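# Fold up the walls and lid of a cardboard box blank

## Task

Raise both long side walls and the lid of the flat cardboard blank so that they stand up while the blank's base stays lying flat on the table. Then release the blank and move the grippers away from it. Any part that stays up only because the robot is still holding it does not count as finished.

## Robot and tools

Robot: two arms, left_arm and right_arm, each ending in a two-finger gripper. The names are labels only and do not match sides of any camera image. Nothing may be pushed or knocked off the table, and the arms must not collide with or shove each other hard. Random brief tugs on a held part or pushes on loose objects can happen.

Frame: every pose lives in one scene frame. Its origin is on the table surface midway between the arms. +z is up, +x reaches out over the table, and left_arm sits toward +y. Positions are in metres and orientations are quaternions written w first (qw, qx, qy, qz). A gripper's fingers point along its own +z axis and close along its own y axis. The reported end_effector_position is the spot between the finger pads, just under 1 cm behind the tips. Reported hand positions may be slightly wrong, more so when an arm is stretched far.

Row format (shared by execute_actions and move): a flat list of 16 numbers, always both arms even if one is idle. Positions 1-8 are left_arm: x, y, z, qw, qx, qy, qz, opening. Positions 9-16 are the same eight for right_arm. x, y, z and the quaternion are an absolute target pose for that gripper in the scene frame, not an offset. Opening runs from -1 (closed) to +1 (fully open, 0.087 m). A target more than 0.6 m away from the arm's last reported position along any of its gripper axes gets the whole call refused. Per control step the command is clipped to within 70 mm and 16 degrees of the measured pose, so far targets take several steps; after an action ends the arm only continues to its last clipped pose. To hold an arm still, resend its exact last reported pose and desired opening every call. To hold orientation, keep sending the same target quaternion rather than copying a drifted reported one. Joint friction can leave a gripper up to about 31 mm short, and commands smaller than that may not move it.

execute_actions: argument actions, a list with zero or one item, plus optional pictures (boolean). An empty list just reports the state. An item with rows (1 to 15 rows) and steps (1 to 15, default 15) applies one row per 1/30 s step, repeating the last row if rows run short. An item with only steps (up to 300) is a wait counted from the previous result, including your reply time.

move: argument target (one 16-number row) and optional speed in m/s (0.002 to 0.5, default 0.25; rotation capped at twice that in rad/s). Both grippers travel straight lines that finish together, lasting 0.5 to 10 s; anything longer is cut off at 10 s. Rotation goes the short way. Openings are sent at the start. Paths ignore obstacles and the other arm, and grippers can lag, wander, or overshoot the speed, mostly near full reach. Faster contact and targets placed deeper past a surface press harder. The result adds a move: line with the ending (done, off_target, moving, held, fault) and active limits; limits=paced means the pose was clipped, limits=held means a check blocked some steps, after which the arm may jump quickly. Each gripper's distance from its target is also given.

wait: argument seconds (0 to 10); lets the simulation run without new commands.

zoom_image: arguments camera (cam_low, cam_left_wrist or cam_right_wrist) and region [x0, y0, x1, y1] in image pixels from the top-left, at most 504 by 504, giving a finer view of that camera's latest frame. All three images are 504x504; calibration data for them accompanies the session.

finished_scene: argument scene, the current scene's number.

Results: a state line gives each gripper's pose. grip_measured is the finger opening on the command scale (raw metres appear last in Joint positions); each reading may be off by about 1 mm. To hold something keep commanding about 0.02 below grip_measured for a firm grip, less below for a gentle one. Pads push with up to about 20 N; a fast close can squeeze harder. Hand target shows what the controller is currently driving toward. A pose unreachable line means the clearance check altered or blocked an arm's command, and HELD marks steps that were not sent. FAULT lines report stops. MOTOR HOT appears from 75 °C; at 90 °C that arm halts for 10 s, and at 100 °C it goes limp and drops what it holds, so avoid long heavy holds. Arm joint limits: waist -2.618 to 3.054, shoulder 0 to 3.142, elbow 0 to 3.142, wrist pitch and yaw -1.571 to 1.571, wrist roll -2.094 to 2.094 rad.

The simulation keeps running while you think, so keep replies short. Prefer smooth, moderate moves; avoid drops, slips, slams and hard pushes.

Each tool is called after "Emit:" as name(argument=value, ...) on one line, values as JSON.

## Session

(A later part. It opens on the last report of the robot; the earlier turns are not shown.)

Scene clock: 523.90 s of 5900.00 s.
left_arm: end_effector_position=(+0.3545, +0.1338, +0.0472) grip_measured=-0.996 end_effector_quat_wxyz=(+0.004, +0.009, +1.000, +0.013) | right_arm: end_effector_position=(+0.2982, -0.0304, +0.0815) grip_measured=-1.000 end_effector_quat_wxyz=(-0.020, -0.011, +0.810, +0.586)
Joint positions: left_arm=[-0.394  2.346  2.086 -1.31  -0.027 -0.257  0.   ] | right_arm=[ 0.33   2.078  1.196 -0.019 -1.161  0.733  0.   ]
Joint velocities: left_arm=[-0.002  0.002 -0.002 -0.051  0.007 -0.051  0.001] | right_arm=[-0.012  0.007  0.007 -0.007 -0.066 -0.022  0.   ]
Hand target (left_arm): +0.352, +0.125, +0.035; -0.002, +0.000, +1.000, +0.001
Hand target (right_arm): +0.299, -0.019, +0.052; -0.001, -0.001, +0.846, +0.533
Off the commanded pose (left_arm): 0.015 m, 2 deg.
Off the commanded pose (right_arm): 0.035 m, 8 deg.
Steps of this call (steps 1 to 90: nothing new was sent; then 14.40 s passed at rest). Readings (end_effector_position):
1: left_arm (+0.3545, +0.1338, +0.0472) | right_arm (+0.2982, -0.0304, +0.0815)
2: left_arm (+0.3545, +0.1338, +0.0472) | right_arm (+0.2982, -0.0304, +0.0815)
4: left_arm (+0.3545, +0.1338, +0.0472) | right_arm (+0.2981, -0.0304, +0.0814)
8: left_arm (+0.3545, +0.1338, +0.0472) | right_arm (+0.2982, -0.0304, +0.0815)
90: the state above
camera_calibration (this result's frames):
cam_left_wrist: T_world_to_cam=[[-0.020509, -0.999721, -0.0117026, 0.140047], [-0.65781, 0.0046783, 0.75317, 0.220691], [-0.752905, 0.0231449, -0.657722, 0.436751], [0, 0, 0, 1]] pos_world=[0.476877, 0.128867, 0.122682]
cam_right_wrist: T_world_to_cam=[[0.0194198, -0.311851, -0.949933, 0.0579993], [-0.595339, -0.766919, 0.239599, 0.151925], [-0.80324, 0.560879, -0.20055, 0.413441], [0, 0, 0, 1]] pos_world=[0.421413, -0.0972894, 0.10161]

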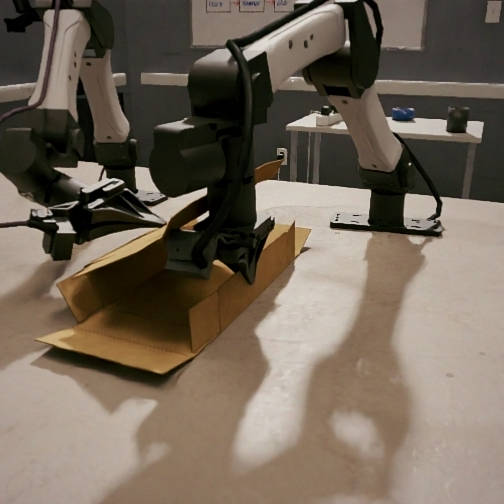

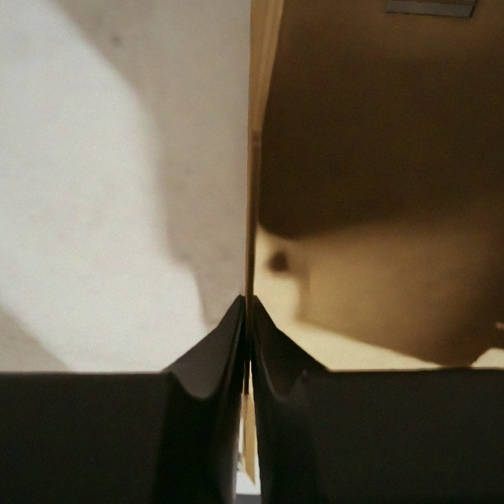

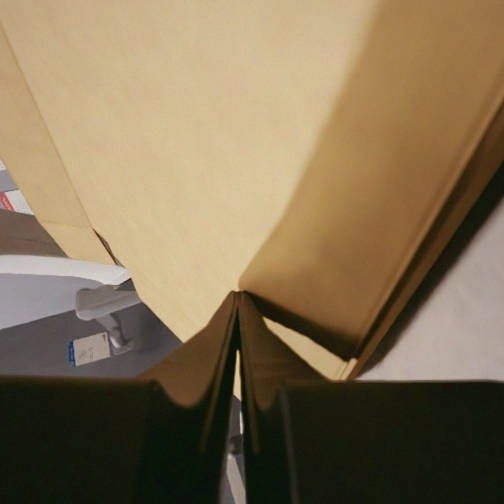

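Emit:
move(target=[0.352,0.125,0.035,0,0,1,0,-1, 0.30,-0.10,0.07,0,0,0.85,0.53,-1], speed=0.1)

Emit:
move(target=[0.352,0.125,0.035,0,0,1,0,-1, 0.30,-0.10,0.035,0,0,0.85,0.53,-1], speed=0.1)

Scene clock: 531.30 s of 5900.00 s.
left_arm: end_effector_position=(+0.3548, +0.1353, +0.0472) grip_measured=-0.996 end_effector_quat_wxyz=(+0.004, +0.014, +1.000, +0.014) | right_arm: end_effector_position=(+0.2936, -0.1034, +0.0597) grip_measured=-1.000 end_effector_quat_wxyz=(-0.007, +0.014, +0.852, +0.524)
Joint positions: left_arm=[-0.392  2.346  2.086 -1.31  -0.029 -0.245  0.   ] | right_arm=[ 0.171  2.032  1.196 -0.435 -1.079  0.367  0.   ]
Joint velocities: left_arm=[ 0.012 -0.012 -0.017  0.007  0.037 -0.066  0.001] | right_arm=[-0.007 -0.002  0.002 -0.081  0.007 -0.066  0.   ]
Hand target (left_arm): +0.352, +0.125, +0.035; -0.002, +0.000, +1.000, +0.001
Hand target (right_arm): +0.299, -0.099, +0.070; +0.002, +0.001, +0.848, +0.530
Off the commanded pose (left_arm): 0.016 m, 2 deg.
Off the commanded pose (right_arm): 0.013 m, 2 deg.
After step 90, 2.93 s passed at rest.
move: off_target (left_arm, right_arm)
camera_calibration (this result's frames):
cam_left_wrist: T_world_to_cam=[[-0.0304132, -0.999439, -0.0140067, 0.145111], [-0.657978, 0.00946983, 0.752977, 0.220302], [-0.752423, 0.0321166, -0.657897, 0.435566], [0, 0, 0, 1]] pos_world=[0.477097, 0.128954, 0.122708]
cam_right_wrist: T_world_to_cam=[[-0.00630527, -0.451635, -0.892181, 0.00432275], [-0.634698, -0.687639, 0.352578, 0.111397], [-0.772735, 0.568488, -0.282316, 0.44306], [0, 0, 0, 1]] pos_world=[0.413099, -0.173321, 0.0896633]

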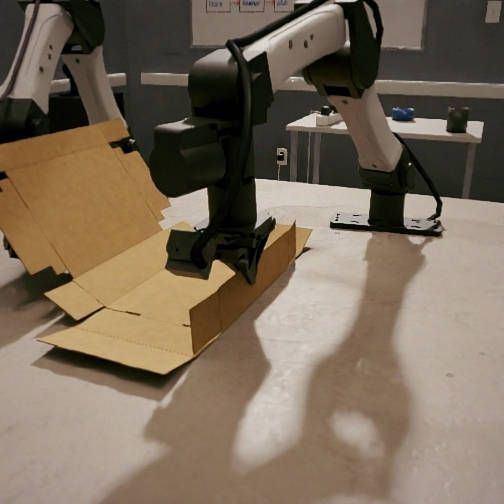

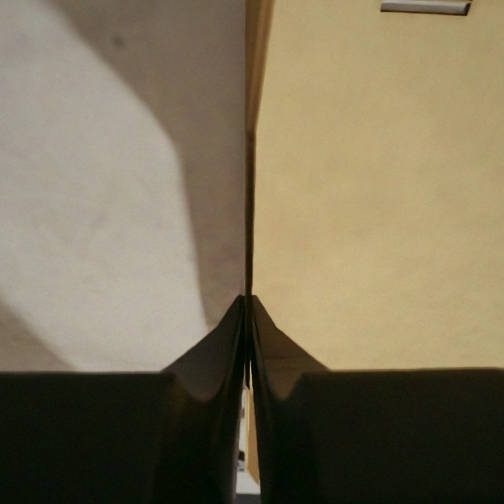

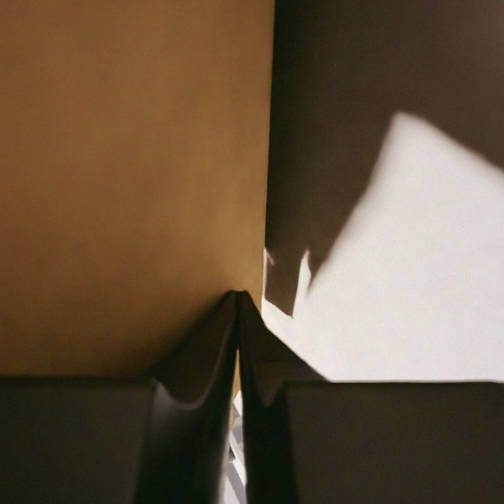

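Scene clock: 532.17 s of 5900.00 s.
left_arm: end_effector_position=(+0.3547, +0.1352, +0.0472) grip_measured=-0.997 end_effector_quat_wxyz=(+0.004, +0.012, +1.000, +0.014) | right_arm: end_effector_position=(+0.2989, -0.1027, +0.0365) grip_measured=-1.000 end_effector_quat_wxyz=(-0.005, +0.010, +0.851, +0.524)
Joint positions: left_arm=[-0.392  2.346  2.086 -1.31  -0.029 -0.249  0.   ] | right_arm=[ 0.171  2.102  1.196 -0.367 -1.081  0.355  0.   ]
Joint velocities: left_arm=[ 0.002  0.012 -0.007 -0.022  0.051 -0.007 -0.   ] | right_arm=[ 0.007 -0.007 -0.002  0.022  0.081  0.007  0.   ]
Hand target (left_arm): +0.352, +0.125, +0.035; -0.002, +0.000, +1.000, +0.001
Hand target (right_arm): +0.300, -0.100, +0.035; -0.000, -0.000, +0.849, +0.529
Off the commanded pose (left_arm): 0.016 m, 2 deg.
Off the commanded pose (right_arm): 0.003 m, 1 deg.
move: off_target (left_arm)
camera_calibration (this result's frames):
cam_left_wrist: T_world_to_cam=[[-0.0269854, -0.999531, -0.0144433, 0.143873], [-0.657879, 0.0068792, 0.753092, 0.220554], [-0.75264, 0.0298244, -0.657756, 0.435896], [0, 0, 0, 1]] pos_world=[0.477053, 0.129288, 0.122694]
cam_right_wrist: T_world_to_cam=[[0.00312556, -0.450378, -0.892833, -0.0187247], [-0.633437, -0.691761, 0.346733, 0.122908], [-0.773788, 0.56447, -0.287448, 0.440283], [0, 0, 0, 1]] pos_world=[0.418599, -0.171937, 0.0672243]

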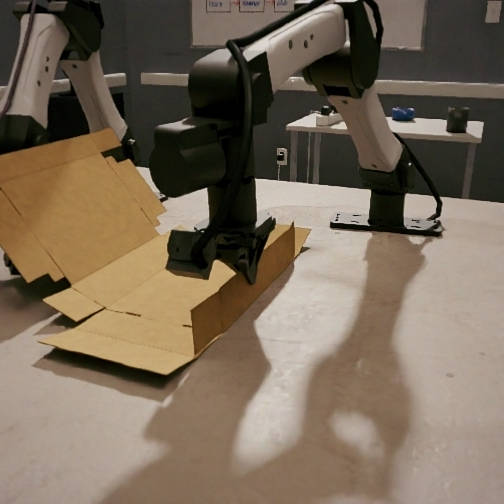

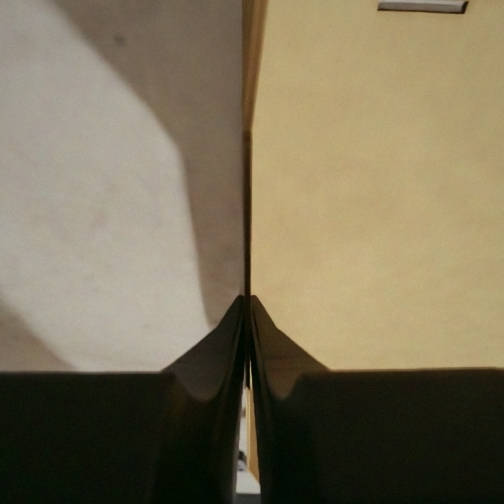

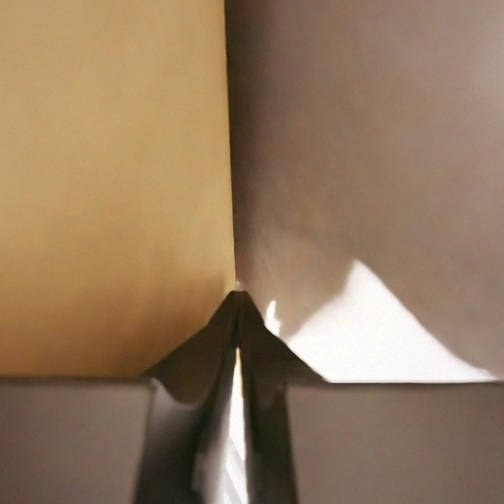

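Emit:
move(target=[0.352,0.125,0.035,0,0,1,0,-1, 0.30,-0.03,0.03,0,0,0.77,0.64,-1], speed=0.06)

Scene clock: 537.77 s of 5900.00 s.
left_arm: end_effector_position=(+0.3543, +0.1409, +0.0474) grip_measured=-0.998 end_effector_quat_wxyz=(+0.002, +0.003, +1.000, +0.024) | right_arm: end_effector_position=(+0.3086, -0.0344, +0.0348) grip_measured=-1.000 end_effector_quat_wxyz=(+0.008, -0.001, +0.772, +0.636)
Joint positions: left_arm=[-0.386  2.346  2.086 -1.319 -0.047 -0.261  0.   ] | right_arm=[ 0.301  2.259  1.057  0.608 -1.221  0.991  0.   ]
Joint velocities: left_arm=[ 0.017  0.007 -0.007 -0.007  0.022  0.022 -0.001] | right_arm=[-0.002  0.012 -0.017  0.022  0.022  0.007  0.   ]
Hand target (left_arm): +0.352, +0.125, +0.036; -0.002, +0.000, +1.000, +0.001
Hand target (right_arm): +0.301, -0.031, +0.030; -0.002, -0.002, +0.771, +0.637
Off the commanded pose (left_arm): 0.020 m, 3 deg.
Off the commanded pose (right_arm): 0.011 m, 1 deg.
move: off_target (left_arm, right_arm)
camera_calibration (this result's frames):
cam_left_wrist: T_world_to_cam=[[-0.00883019, -0.999389, -0.0338246, 0.144026], [-0.655606, -0.0197553, 0.754845, 0.222893], [-0.755051, 0.028841, -0.655031, 0.436427], [0, 0, 0, 1]] pos_world=[0.476927, 0.135755, 0.122495]
cam_right_wrist: T_world_to_cam=[[0.0365559, -0.192518, -0.980612, 0.0120999], [-0.639316, -0.758697, 0.125118, 0.184043], [-0.768075, 0.622347, -0.150815, 0.404236], [0, 0, 0, 1]] pos_world=[0.427703, -0.109613, 0.049803]

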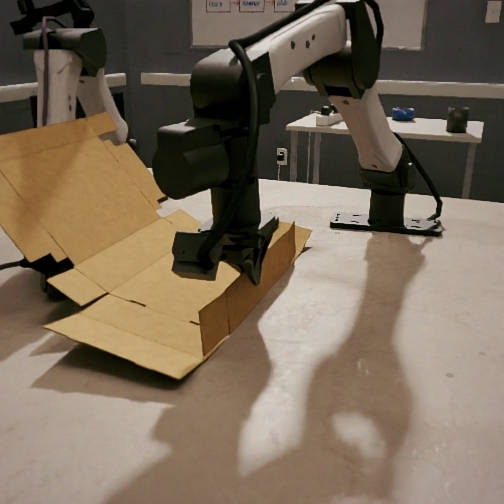

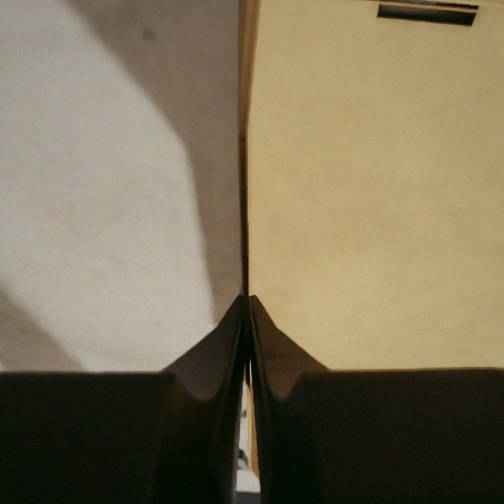

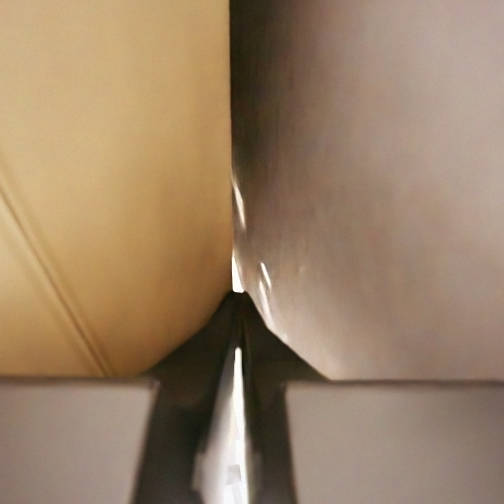

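Emit:
move(target=[0.352,0.125,0.12,0,0,1,0,-0.3, 0.27,-0.10,0.04,0,0,0.8,0.6,-1], speed=0.15)

Emit:
move(target=[0.37,0.01,0.06,0,0,0.92,-0.38,-1, 0.27,-0.10,0.04,0,0,0.8,0.6,-1], speed=0.15)

Emit:
move(target=[0.37,-0.005,0.0,0,0,0.92,-0.38,-1, 0.27,-0.10,0.04,0,0,0.8,0.6,-1], speed=0.08)

Emit:
move(target=[0.37,-0.005,0.0,0,0,0.92,-0.38,-1, 0.27,-0.035,0.05,0,0,0.8,0.6,-1], speed=0.06)

Scene clock: 546.70 s of 5900.00 s.
left_arm: end_effector_position=(+0.3529, +0.1308, +0.1167) grip_measured=-0.300 end_effector_quat_wxyz=(+0.016, -0.000, +1.000, -0.001) | right_arm: end_effector_position=(+0.2615, -0.0988, +0.0303) grip_measured=-1.000 end_effector_quat_wxyz=(-0.013, +0.014, +0.801, +0.598)
Joint positions: left_arm=[-0.392  2.346  2.369 -1.562 -0.006 -0.273  0.031] | right_arm=[ 0.165  2.081  0.934  0.027 -1.25   0.511  0.   ]
Joint velocities: left_arm=[-0.007  0.007 -0.002 -0.037 -0.051 -0.022 -0.   ] | right_arm=[-0.012 -0.012  0.012 -0.125 -0.037 -0.037  0.   ]
Hand target (left_arm): +0.350, +0.126, +0.120; +0.012, -0.000, +1.000, -0.004
Hand target (right_arm): +0.269, -0.099, +0.040; +0.002, +0.002, +0.799, +0.601
Off the commanded pose (left_arm): 0.007 m, 2 deg.
Off the commanded pose (right_arm): 0.013 m, 2 deg.
joint sent to its limit (left arm) — the command would take joint 4 (wrist pitch) past its lower limit, so that joint was sent only as far as its limit.
After step 90, 4.63 s passed at rest.
move: off_target (right_arm)
camera_calibration (this result's frames):
cam_left_wrist: T_world_to_cam=[[-0.00259459, -0.99986, 0.0165146, 0.128228], [-0.676127, 0.0139218, 0.736654, 0.174467], [-0.736781, -0.00925468, -0.676068, 0.482115], [0, 0, 0, 1]] pos_world=[0.473507, 0.130243, 0.195304]
cam_right_wrist: T_world_to_cam=[[-0.0131347, -0.28446, -0.958598, 0.000291208], [-0.629102, -0.742812, 0.229046, 0.101468], [-0.777212, 0.606064, -0.169198, 0.408762], [0, 0, 0, 1]] pos_world=[0.381532, -0.172281, 0.0461998]

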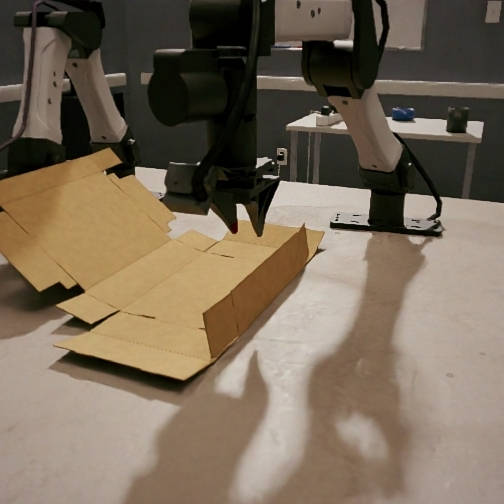

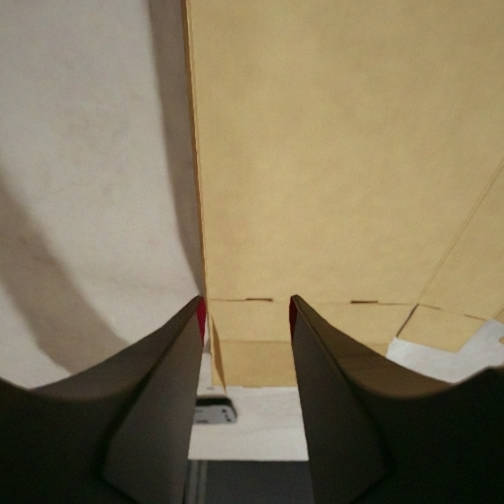

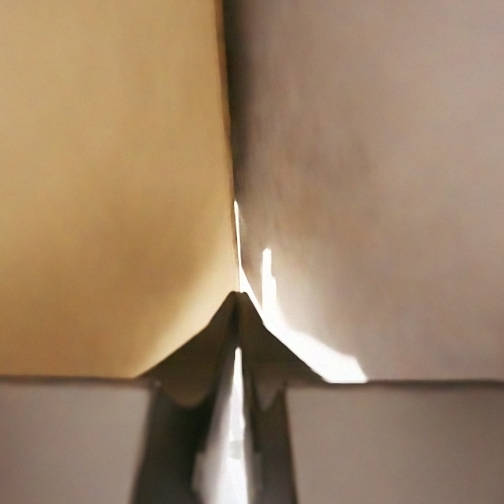

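Scene clock: 549.87 s of 5900.00 s.
left_arm: end_effector_position=(+0.3695, +0.0085, +0.0686) grip_measured=-1.000 end_effector_quat_wxyz=(+0.003, +0.010, +0.926, -0.378) | right_arm: end_effector_position=(+0.2607, -0.0993, +0.0310) grip_measured=-1.000 end_effector_quat_wxyz=(-0.016, +0.011, +0.803, +0.596)
Joint positions: left_arm=[-0.38   2.346  1.965 -0.943  0.743 -0.336  0.   ] | right_arm=[ 0.165  2.081  0.95  -0.021 -1.25   0.477  0.   ]
Joint velocities: left_arm=[-0.012 -0.022 -0.017 -0.007 -0.037 -0.037  0.   ] | right_arm=[-0.002 -0.002 -0.007  0.037  0.066  0.066  0.   ]
Hand target (left_arm): +0.370, +0.010, +0.062; -0.000, +0.001, +0.924, -0.381
Hand target (right_arm): +0.270, -0.100, +0.040; +0.000, +0.000, +0.800, +0.600
Off the commanded pose (left_arm): 0.009 m, 1 deg.
Off the commanded pose (right_arm): 0.013 m, 2 deg.
move: off_target (right_arm)
camera_calibration (this result's frames):
cam_left_wrist: T_world_to_cam=[[-0.0227409, -0.704662, 0.709179, -0.0357869], [-0.650904, 0.548853, 0.524485, 0.223515], [-0.758819, -0.44968, -0.471149, 0.458491], [0, 0, 0, 1]] pos_world=[0.492585, 0.0582803, 0.124167]
cam_right_wrist: T_world_to_cam=[[-0.0110153, -0.288991, -0.957268, -0.000261741], [-0.621785, -0.747758, 0.232897, 0.0979136], [-0.78311, 0.597781, -0.171454, 0.409351], [0, 0, 0, 1]] pos_world=[0.381445, -0.171562, 0.0471303]

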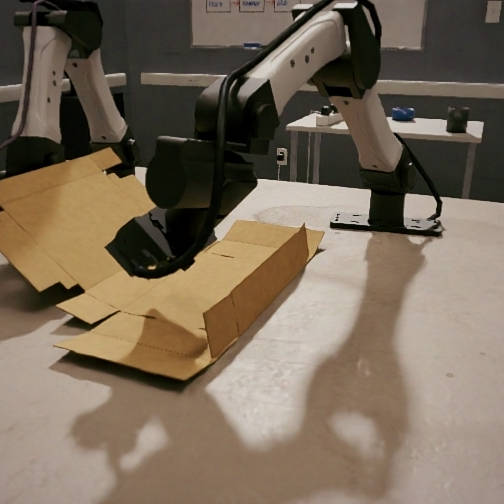

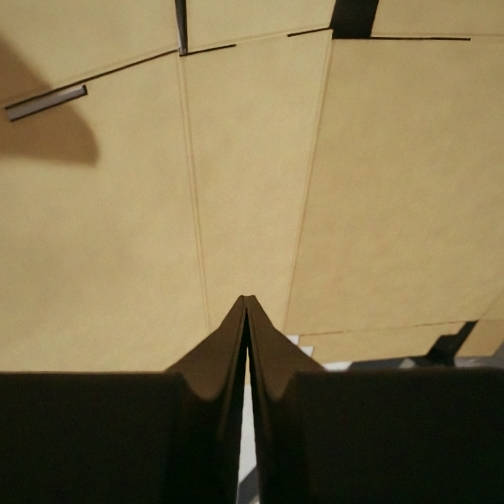

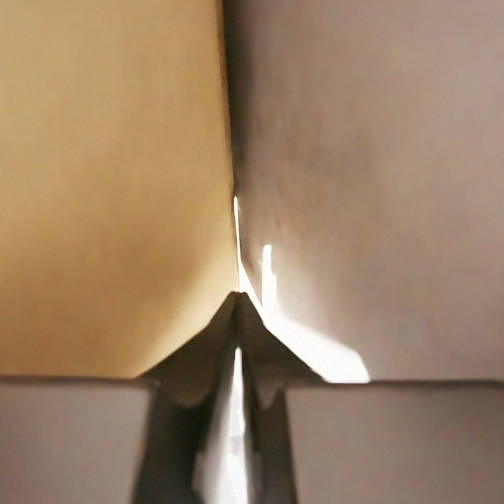

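Scene clock: 551.07 s of 5900.00 s.
left_arm: end_effector_position=(+0.3728, +0.0001, +0.0228) grip_measured=-1.000 end_effector_quat_wxyz=(+0.001, -0.002, +0.920, -0.392) | right_arm: end_effector_position=(+0.2606, -0.0993, +0.0309) grip_measured=-1.000 end_effector_quat_wxyz=(-0.016, +0.010, +0.803, +0.596)
Joint positions: left_arm=[-0.387  2.404  1.86  -0.754  0.768 -0.382  0.   ] | right_arm=[ 0.165  2.081  0.95  -0.023 -1.25   0.476  0.   ]
Joint velocities: left_arm=[-0.007  0.012  0.022  0.037  0.066 -0.037  0.   ] | right_arm=[-0.017 -0.042 -0.007  0.022  0.037 -0.007  0.   ]
Hand target (left_arm): +0.370, -0.005, +0.001; -0.001, +0.001, +0.924, -0.382
Hand target (right_arm): +0.270, -0.100, +0.040; +0.000, -0.000, +0.800, +0.600
Off the commanded pose (left_arm): 0.024 m, 1 deg.
Off the commanded pose (right_arm): 0.013 m, 2 deg.
move: off_target (left_arm, right_arm)
camera_calibration (this result's frames):
cam_left_wrist: T_world_to_cam=[[-0.000311543, -0.682654, 0.730742, -0.0180465], [-0.654588, 0.552569, 0.515927, 0.255904], [-0.755985, -0.478174, -0.447029, 0.43398], [0, 0, 0, 1]] pos_world=[0.495588, 0.0537939, 0.0751613]
cam_right_wrist: T_world_to_cam=[[-0.0109547, -0.289142, -0.957224, -0.000361013], [-0.62153, -0.747928, 0.233034, 0.0977314], [-0.783314, 0.597496, -0.171517, 0.409282], [0, 0, 0, 1]] pos_world=[0.381336, -0.171553, 0.0470785]

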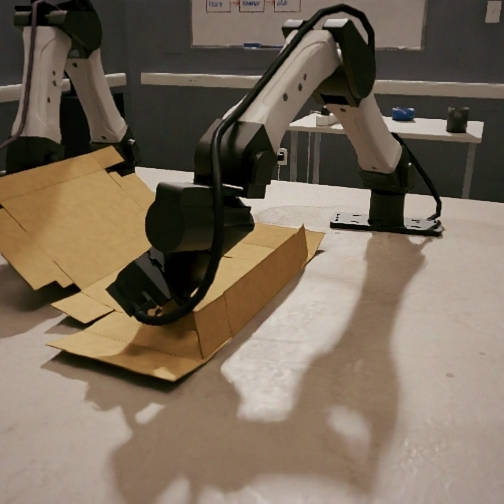

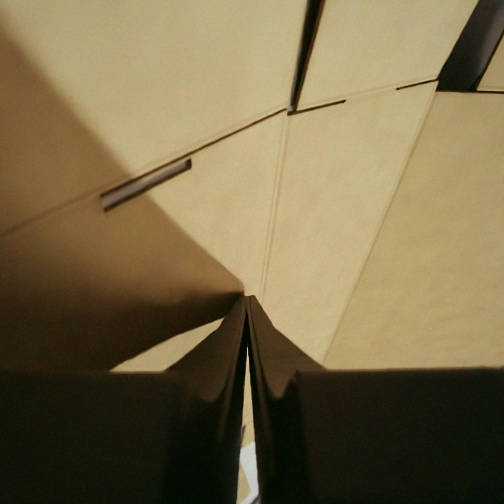

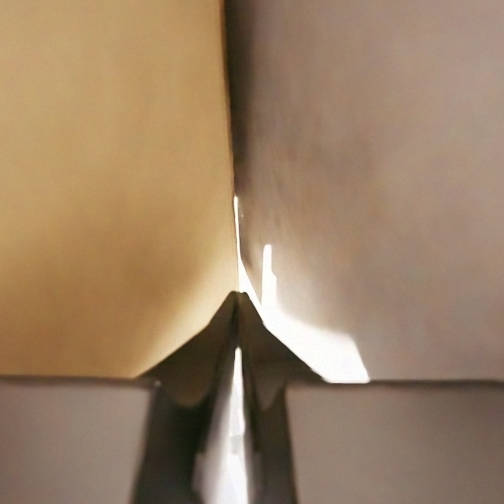

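Scene clock: 552.60 s of 5900.00 s.
left_arm: end_effector_position=(+0.3808, -0.0017, +0.0231) grip_measured=-1.000 end_effector_quat_wxyz=(+0.020, +0.006, +0.918, -0.396) | right_arm: end_effector_position=(+0.2671, -0.0407, +0.0458) grip_measured=-1.000 end_effector_quat_wxyz=(-0.019, +0.008, +0.801, +0.598)
Joint positions: left_arm=[-0.387  2.404  1.86  -0.713  0.765 -0.383  0.   ] | right_arm=[ 0.325  2.081  0.95   0.32  -1.168  0.843  0.   ]
Joint velocities: left_arm=[ 0.007  0.017 -0.007  0.081 -0.051 -0.037  0.   ] | right_arm=[-0.002  0.007 -0.012 -0.051  0.022 -0.022  0.   ]
Hand target (left_arm): +0.370, -0.005, +0.001; -0.000, +0.000, +0.924, -0.382
Hand target (right_arm): +0.270, -0.036, +0.050; -0.002, -0.001, +0.800, +0.599
Off the commanded pose (left_arm): 0.026 m, 3 deg.
Off the commanded pose (right_arm): 0.008 m, 2 deg.
move: off_target (left_arm)
camera_calibration (this result's frames):
cam_left_wrist: T_world_to_cam=[[-0.0289135, -0.676931, 0.735479, -0.00871766], [-0.675655, 0.55548, 0.484699, 0.270683], [-0.736651, -0.482915, -0.473432, 0.432528], [0, 0, 0, 1]] pos_world=[0.501258, 0.0526146, 0.0799849]
cam_right_wrist: T_world_to_cam=[[-0.0115836, -0.284783, -0.958522, 0.0313054], [-0.615189, -0.753669, 0.231354, 0.140259], [-0.788294, 0.592352, -0.166465, 0.382781], [0, 0, 0, 1]] pos_world=[0.388393, -0.112117, 0.0612772]

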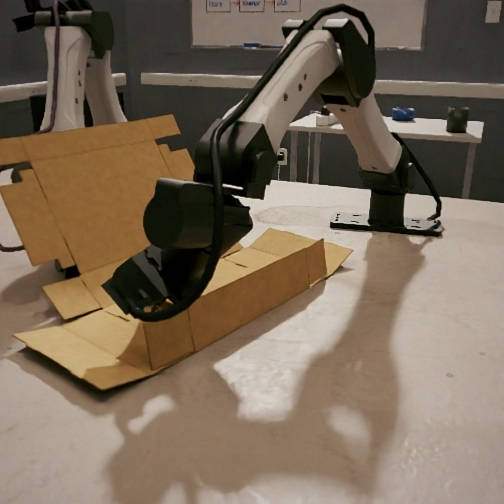

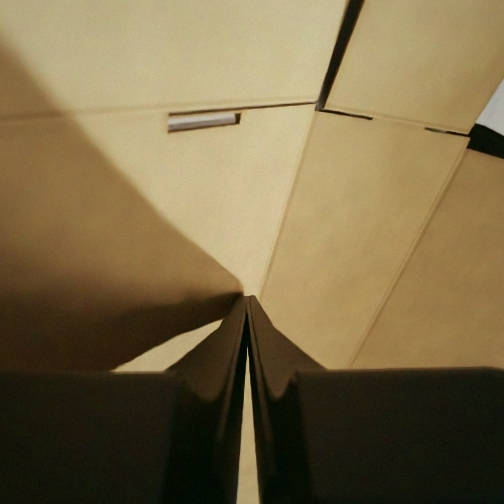

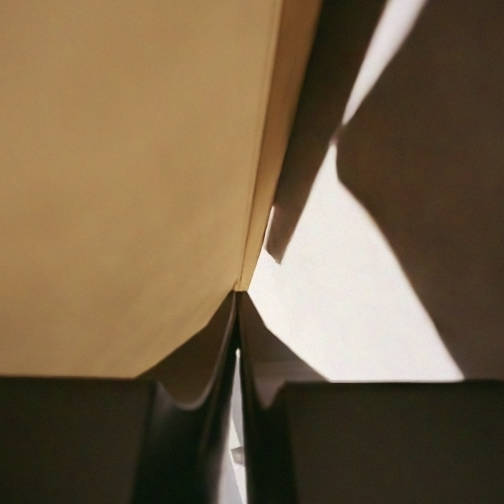

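Emit:
move(target=[0.37,-0.005,0.0,0,0,0.92,-0.38,-1, 0.32,-0.10,0.04,0,0,0.8,0.6,-1], speed=0.12)

Emit:
move(target=[0.37,-0.005,0.0,0,0,0.92,-0.38,-1, 0.41,-0.09,0.035,0,0,0.8,0.6,-1], speed=0.12)

Emit:
move(target=[0.37,-0.005,0.0,0,0,0.92,-0.38,-1, 0.41,-0.02,0.04,0,0,0.8,0.6,-1], speed=0.05)

Scene clock: 560.30 s of 5900.00 s.
left_arm: end_effector_position=(+0.3812, -0.0021, +0.0234) grip_measured=-1.000 end_effector_quat_wxyz=(+0.021, +0.006, +0.918, -0.396) | right_arm: end_effector_position=(+0.3141, -0.1000, +0.0387) grip_measured=-1.000 end_effector_quat_wxyz=(-0.002, +0.008, +0.803, +0.596)
Joint positions: left_arm=[-0.387  2.404  1.86  -0.71   0.766 -0.384  0.   ] | right_arm=[ 0.143  2.19   1.2   -0.174 -1.25   0.44   0.   ]
Joint velocities: left_arm=[-0.002  0.007 -0.002  0.066 -0.037 -0.007  0.   ] | right_arm=[-0.007 -0.027 -0.012  0.022 -0.007  0.081  0.   ]
Hand target (left_arm): +0.370, -0.005, +0.001; -0.000, +0.000, +0.924, -0.382
Hand target (right_arm): +0.319, -0.100, +0.041; +0.002, +0.001, +0.800, +0.600
Off the commanded pose (left_arm): 0.026 m, 3 deg.
Off the commanded pose (right_arm): 0.006 m, 1 deg.
After step 90, 3.27 s passed at rest.
move: off_target (left_arm)
camera_calibration (this result's frames):
cam_left_wrist: T_world_to_cam=[[-0.0295844, -0.675548, 0.736723, -0.00887691], [-0.676786, 0.555935, 0.482594, 0.27154], [-0.735585, -0.484326, -0.473648, 0.432451], [0, 0, 0, 1]] pos_world=[0.501617, 0.0524921, 0.0803258]
cam_right_wrist: T_world_to_cam=[[0.00983658, -0.289576, -0.957104, 0.000850534], [-0.635645, -0.740689, 0.217566, 0.1344], [-0.771919, 0.606239, -0.191353, 0.451017], [0, 0, 0, 1]] pos_world=[0.433571, -0.17363, 0.057877]

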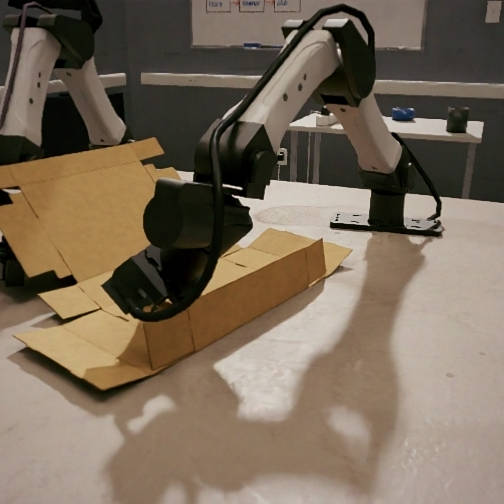

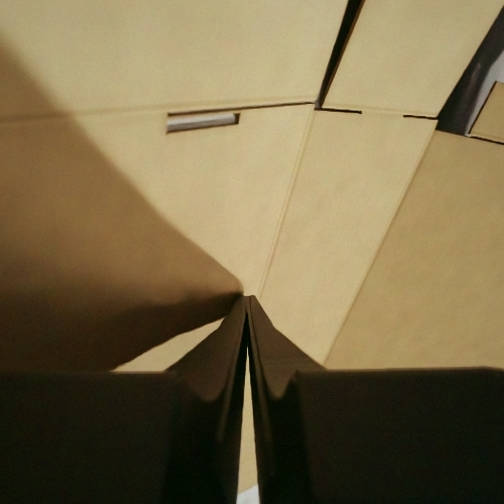

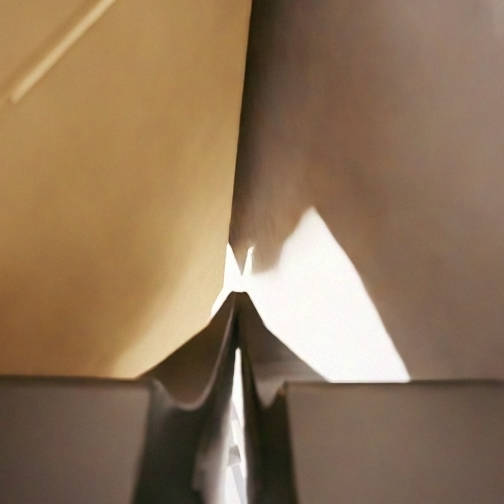

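Scene clock: 561.63 s of 5900.00 s.
left_arm: end_effector_position=(+0.3820, -0.0021, +0.0233) grip_measured=-1.000 end_effector_quat_wxyz=(+0.022, +0.006, +0.918, -0.396) | right_arm: end_effector_position=(+0.4062, -0.0886, +0.0336) grip_measured=-1.000 end_effector_quat_wxyz=(-0.002, +0.003, +0.803, +0.596)
Joint positions: left_arm=[-0.387  2.404  1.86  -0.706  0.765 -0.384  0.   ] | right_arm=[ 0.143  2.495  1.759 -0.442 -1.253  0.418  0.   ]
Joint velocities: left_arm=[-0.007  0.007 -0.002 -0.007  0.007 -0.022  0.   ] | right_arm=[-0.002  0.002  0.017 -0.081  0.051 -0.037  0.   ]
Hand target (left_arm): +0.370, -0.005, +0.001; -0.000, +0.000, +0.924, -0.382
Hand target (right_arm): +0.411, -0.092, +0.036; +0.001, +0.001, +0.800, +0.600
Off the commanded pose (left_arm): 0.026 m, 3 deg.
Off the commanded pose (right_arm): 0.004 m, 1 deg.
move: off_target (left_arm)
camera_calibration (this result's frames):
cam_left_wrist: T_world_to_cam=[[-0.0319925, -0.675662, 0.736517, -0.00792291], [-0.678718, 0.555624, 0.480233, 0.272883], [-0.733702, -0.484523, -0.47636, 0.432263], [0, 0, 0, 1]] pos_world=[0.502109, 0.0524679, 0.0807004]
cam_right_wrist: T_world_to_cam=[[0.0182004, -0.289261, -0.957077, -0.00495838], [-0.631639, -0.745354, 0.21326, 0.200642], [-0.775049, 0.600645, -0.196274, 0.51518], [0, 0, 0, 1]] pos_world=[0.526113, -0.161326, 0.0535822]

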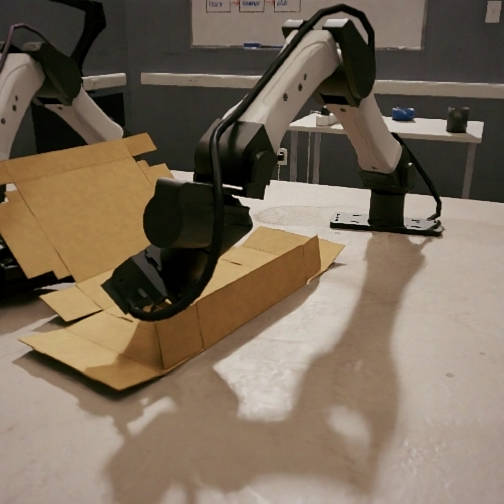

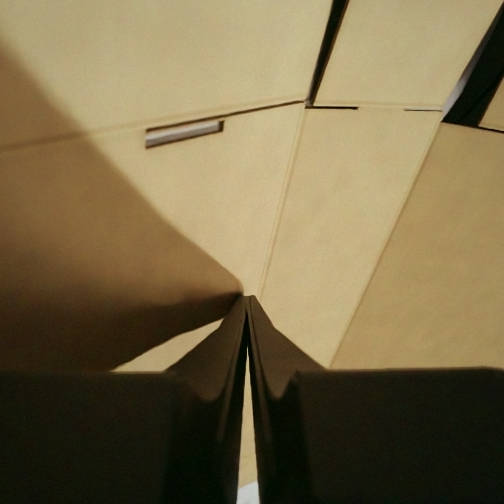

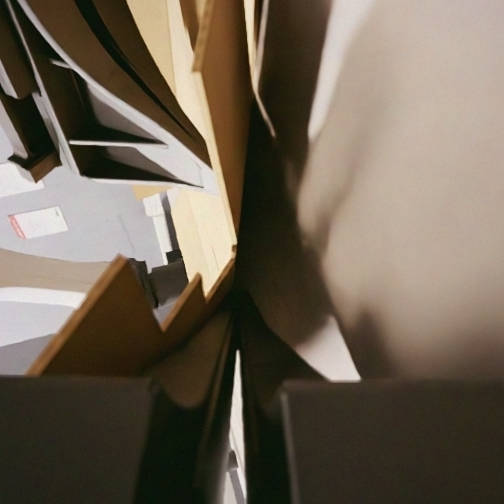

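Scene clock: 563.37 s of 5900.00 s.
left_arm: end_effector_position=(+0.3816, -0.0007, +0.0227) grip_measured=-1.000 end_effector_quat_wxyz=(+0.021, +0.004, +0.919, -0.394) | right_arm: end_effector_position=(+0.4253, -0.0384, +0.0405) grip_measured=-1.000 end_effector_quat_wxyz=(+0.021, +0.013, +0.809, +0.587)
Joint positions: left_arm=[-0.385  2.404  1.86  -0.712  0.761 -0.384  0.   ] | right_arm=[ 0.239  2.495  1.76  -0.143 -1.158  0.715  0.   ]
Joint velocities: left_arm=[-0.007  0.022  0.002 -0.007 -0.007 -0.051  0.   ] | right_arm=[ 0.002 -0.017 -0.007  0.007 -0.022  0.007  0.   ]
Hand target (left_arm): +0.370, -0.005, +0.001; -0.000, +0.000, +0.924, -0.382
Hand target (right_arm): +0.411, -0.021, +0.040; -0.002, -0.001, +0.801, +0.599
Off the commanded pose (left_arm): 0.026 m, 3 deg.
Off the commanded pose (right_arm): 0.024 m, 3 deg.
move: off_target (left_arm, right_arm)
camera_calibration (this result's frames):
cam_left_wrist: T_world_to_cam=[[-0.0265477, -0.67917, 0.733501, -0.00855014], [-0.678116, 0.551354, 0.485971, 0.271755], [-0.734475, -0.484497, -0.475193, 0.43272], [0, 0, 0, 1]] pos_world=[0.501877, 0.0540115, 0.0798319]
cam_right_wrist: T_world_to_cam=[[0.029158, -0.311078, -0.949937, 0.009974], [-0.668423, -0.712671, 0.212863, 0.265521], [-0.743209, 0.628753, -0.228712, 0.490043], [0, 0, 0, 1]] pos_world=[0.541394, -0.115785, 0.0650338]

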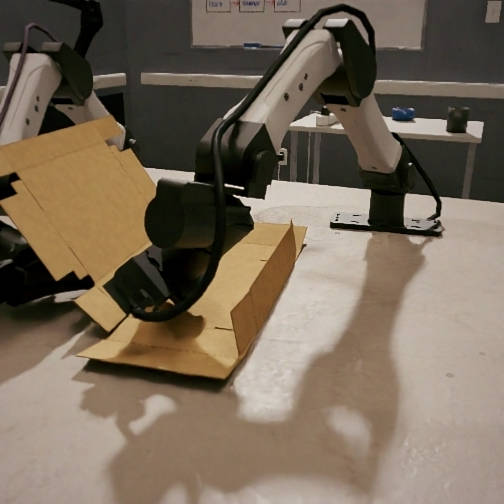

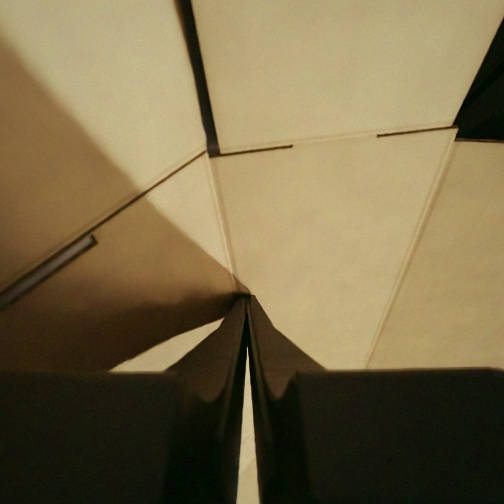

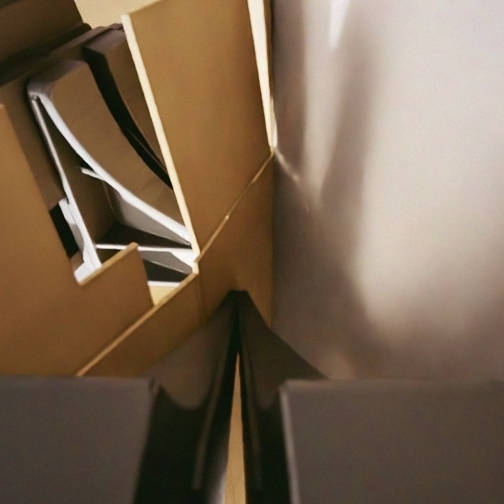

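Emit:
move(target=[0.37,-0.005,0.0,0,0,0.92,-0.38,-1, 0.375,-0.07,0.04,0,0,0.8,0.6,-1], speed=0.1)

Emit:
move(target=[0.37,-0.005,0.0,0,0,0.92,-0.38,-1, 0.365,-0.005,0.05,0,0,0.8,0.6,-1], speed=0.05)

Scene clock: 580.87 s of 5900.00 s.
left_arm: end_effector_position=(+0.3795, -0.0031, +0.0231) grip_measured=-1.000 end_effector_quat_wxyz=(+0.018, +0.006, +0.918, -0.395) | right_arm: end_effector_position=(+0.3777, -0.0657, +0.0286) grip_measured=-1.000 end_effector_quat_wxyz=(-0.002, +0.005, +0.804, +0.594)
Joint positions: left_arm=[-0.39   2.404  1.86  -0.715  0.764 -0.384  0.   ] | right_arm=[ 0.201  2.397  1.523 -0.153 -1.221  0.582  0.   ]
Joint velocities: left_arm=[-0.027 -0.002  0.007 -0.022  0.007 -0.022  0.   ] | right_arm=[ 0.012  0.002 -0.012  0.022 -0.007 -0.051  0.   ]
Hand target (left_arm): +0.370, -0.005, +0.001; -0.000, +0.000, +0.924, -0.382
Hand target (right_arm): +0.375, -0.069, +0.039; +0.001, +0.001, +0.800, +0.600
Off the commanded pose (left_arm): 0.025 m, 3 deg.
Off the commanded pose (right_arm): 0.012 m, 1 deg.
After step 90, 13.43 s passed at rest.
move: off_target (left_arm, right_arm)
camera_calibration (this result's frames):
cam_left_wrist: T_world_to_cam=[[-0.0283535, -0.677462, 0.735011, -0.00984982], [-0.673009, 0.556615, 0.487072, 0.269594], [-0.739091, -0.480859, -0.47172, 0.431853], [0, 0, 0, 1]] pos_world=[0.500338, 0.050927, 0.0796414]
cam_right_wrist: T_world_to_cam=[[0.0141901, -0.293612, -0.955819, -0.00137634], [-0.634034, -0.741807, 0.218458, 0.201697], [-0.773175, 0.602922, -0.196686, 0.477759], [0, 0, 0, 1]] pos_world=[0.497294, -0.138835, 0.0485906]

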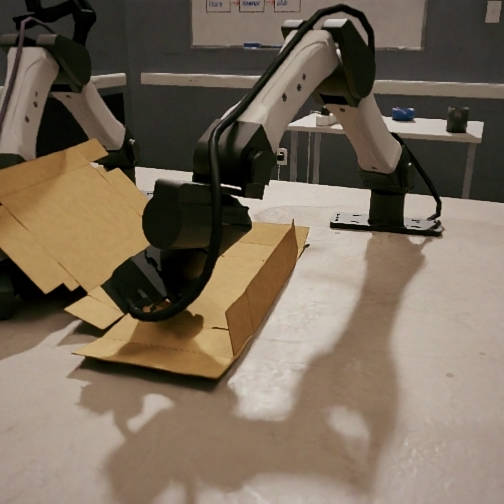

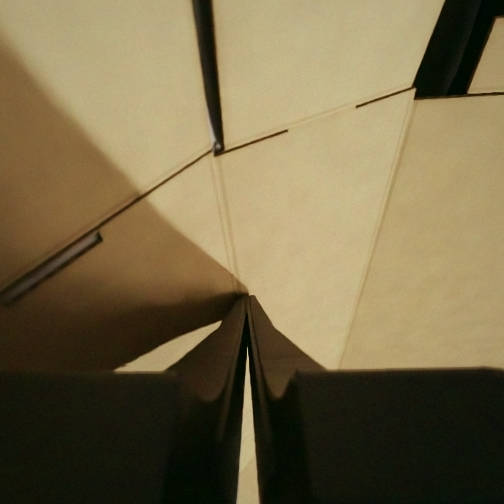

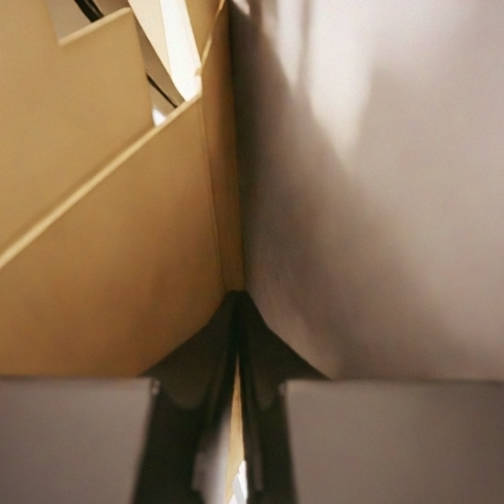

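Scene clock: 582.43 s of 5900.00 s.
left_arm: end_effector_position=(+0.3819, +0.0020, +0.0226) grip_measured=-1.000 end_effector_quat_wxyz=(+0.019, +0.000, +0.919, -0.393) | right_arm: end_effector_position=(+0.3777, -0.0271, +0.0267) grip_measured=-1.000 end_effector_quat_wxyz=(+0.006, +0.026, +0.813, +0.581)
Joint positions: left_arm=[-0.38   2.404  1.86  -0.718  0.761 -0.384  0.   ] | right_arm=[ 0.287  2.383  1.47   0.07  -1.121  0.802  0.   ]
Joint velocities: left_arm=[-0.002 -0.022  0.012  0.007 -0.007 -0.051  0.   ] | right_arm=[-0.002 -0.002 -0.032  0.007  0.007  0.066  0.   ]
Hand target (left_arm): +0.370, -0.004, +0.001; -0.000, +0.000, +0.924, -0.382
Hand target (right_arm): +0.365, -0.006, +0.049; -0.003, -0.002, +0.801, +0.599
Off the commanded pose (left_arm): 0.026 m, 3 deg.
Off the commanded pose (right_arm): 0.035 m, 4 deg.
move: off_target (left_arm, right_arm)
camera_calibration (this result's frames):
cam_left_wrist: T_world_to_cam=[[-0.0185862, -0.680713, 0.732315, -0.00963898], [-0.67828, 0.546706, 0.490968, 0.270513], [-0.734569, -0.487589, -0.471875, 0.434046], [0, 0, 0, 1]] pos_world=[0.502141, 0.0571831, 0.0790605]
cam_right_wrist: T_world_to_cam=[[-0.010092, -0.324588, -0.945801, 0.0161398], [-0.661801, -0.706888, 0.249658, 0.24141], [-0.749612, 0.628452, -0.207679, 0.446212], [0, 0, 0, 1]] pos_world=[0.494414, -0.104534, 0.047664]

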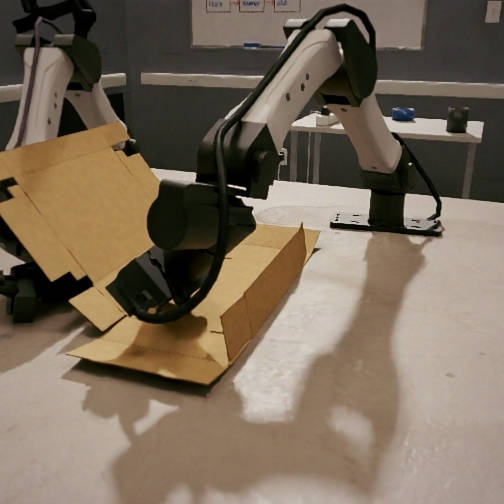

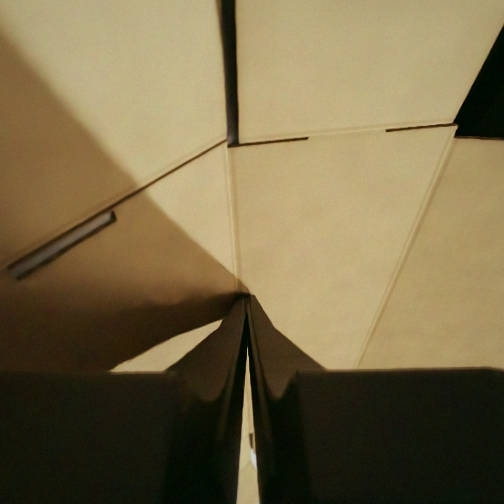

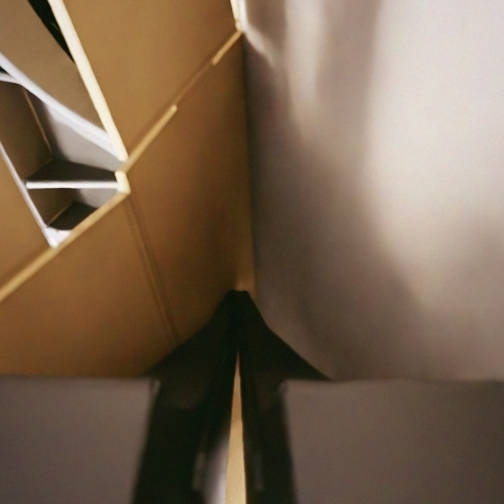

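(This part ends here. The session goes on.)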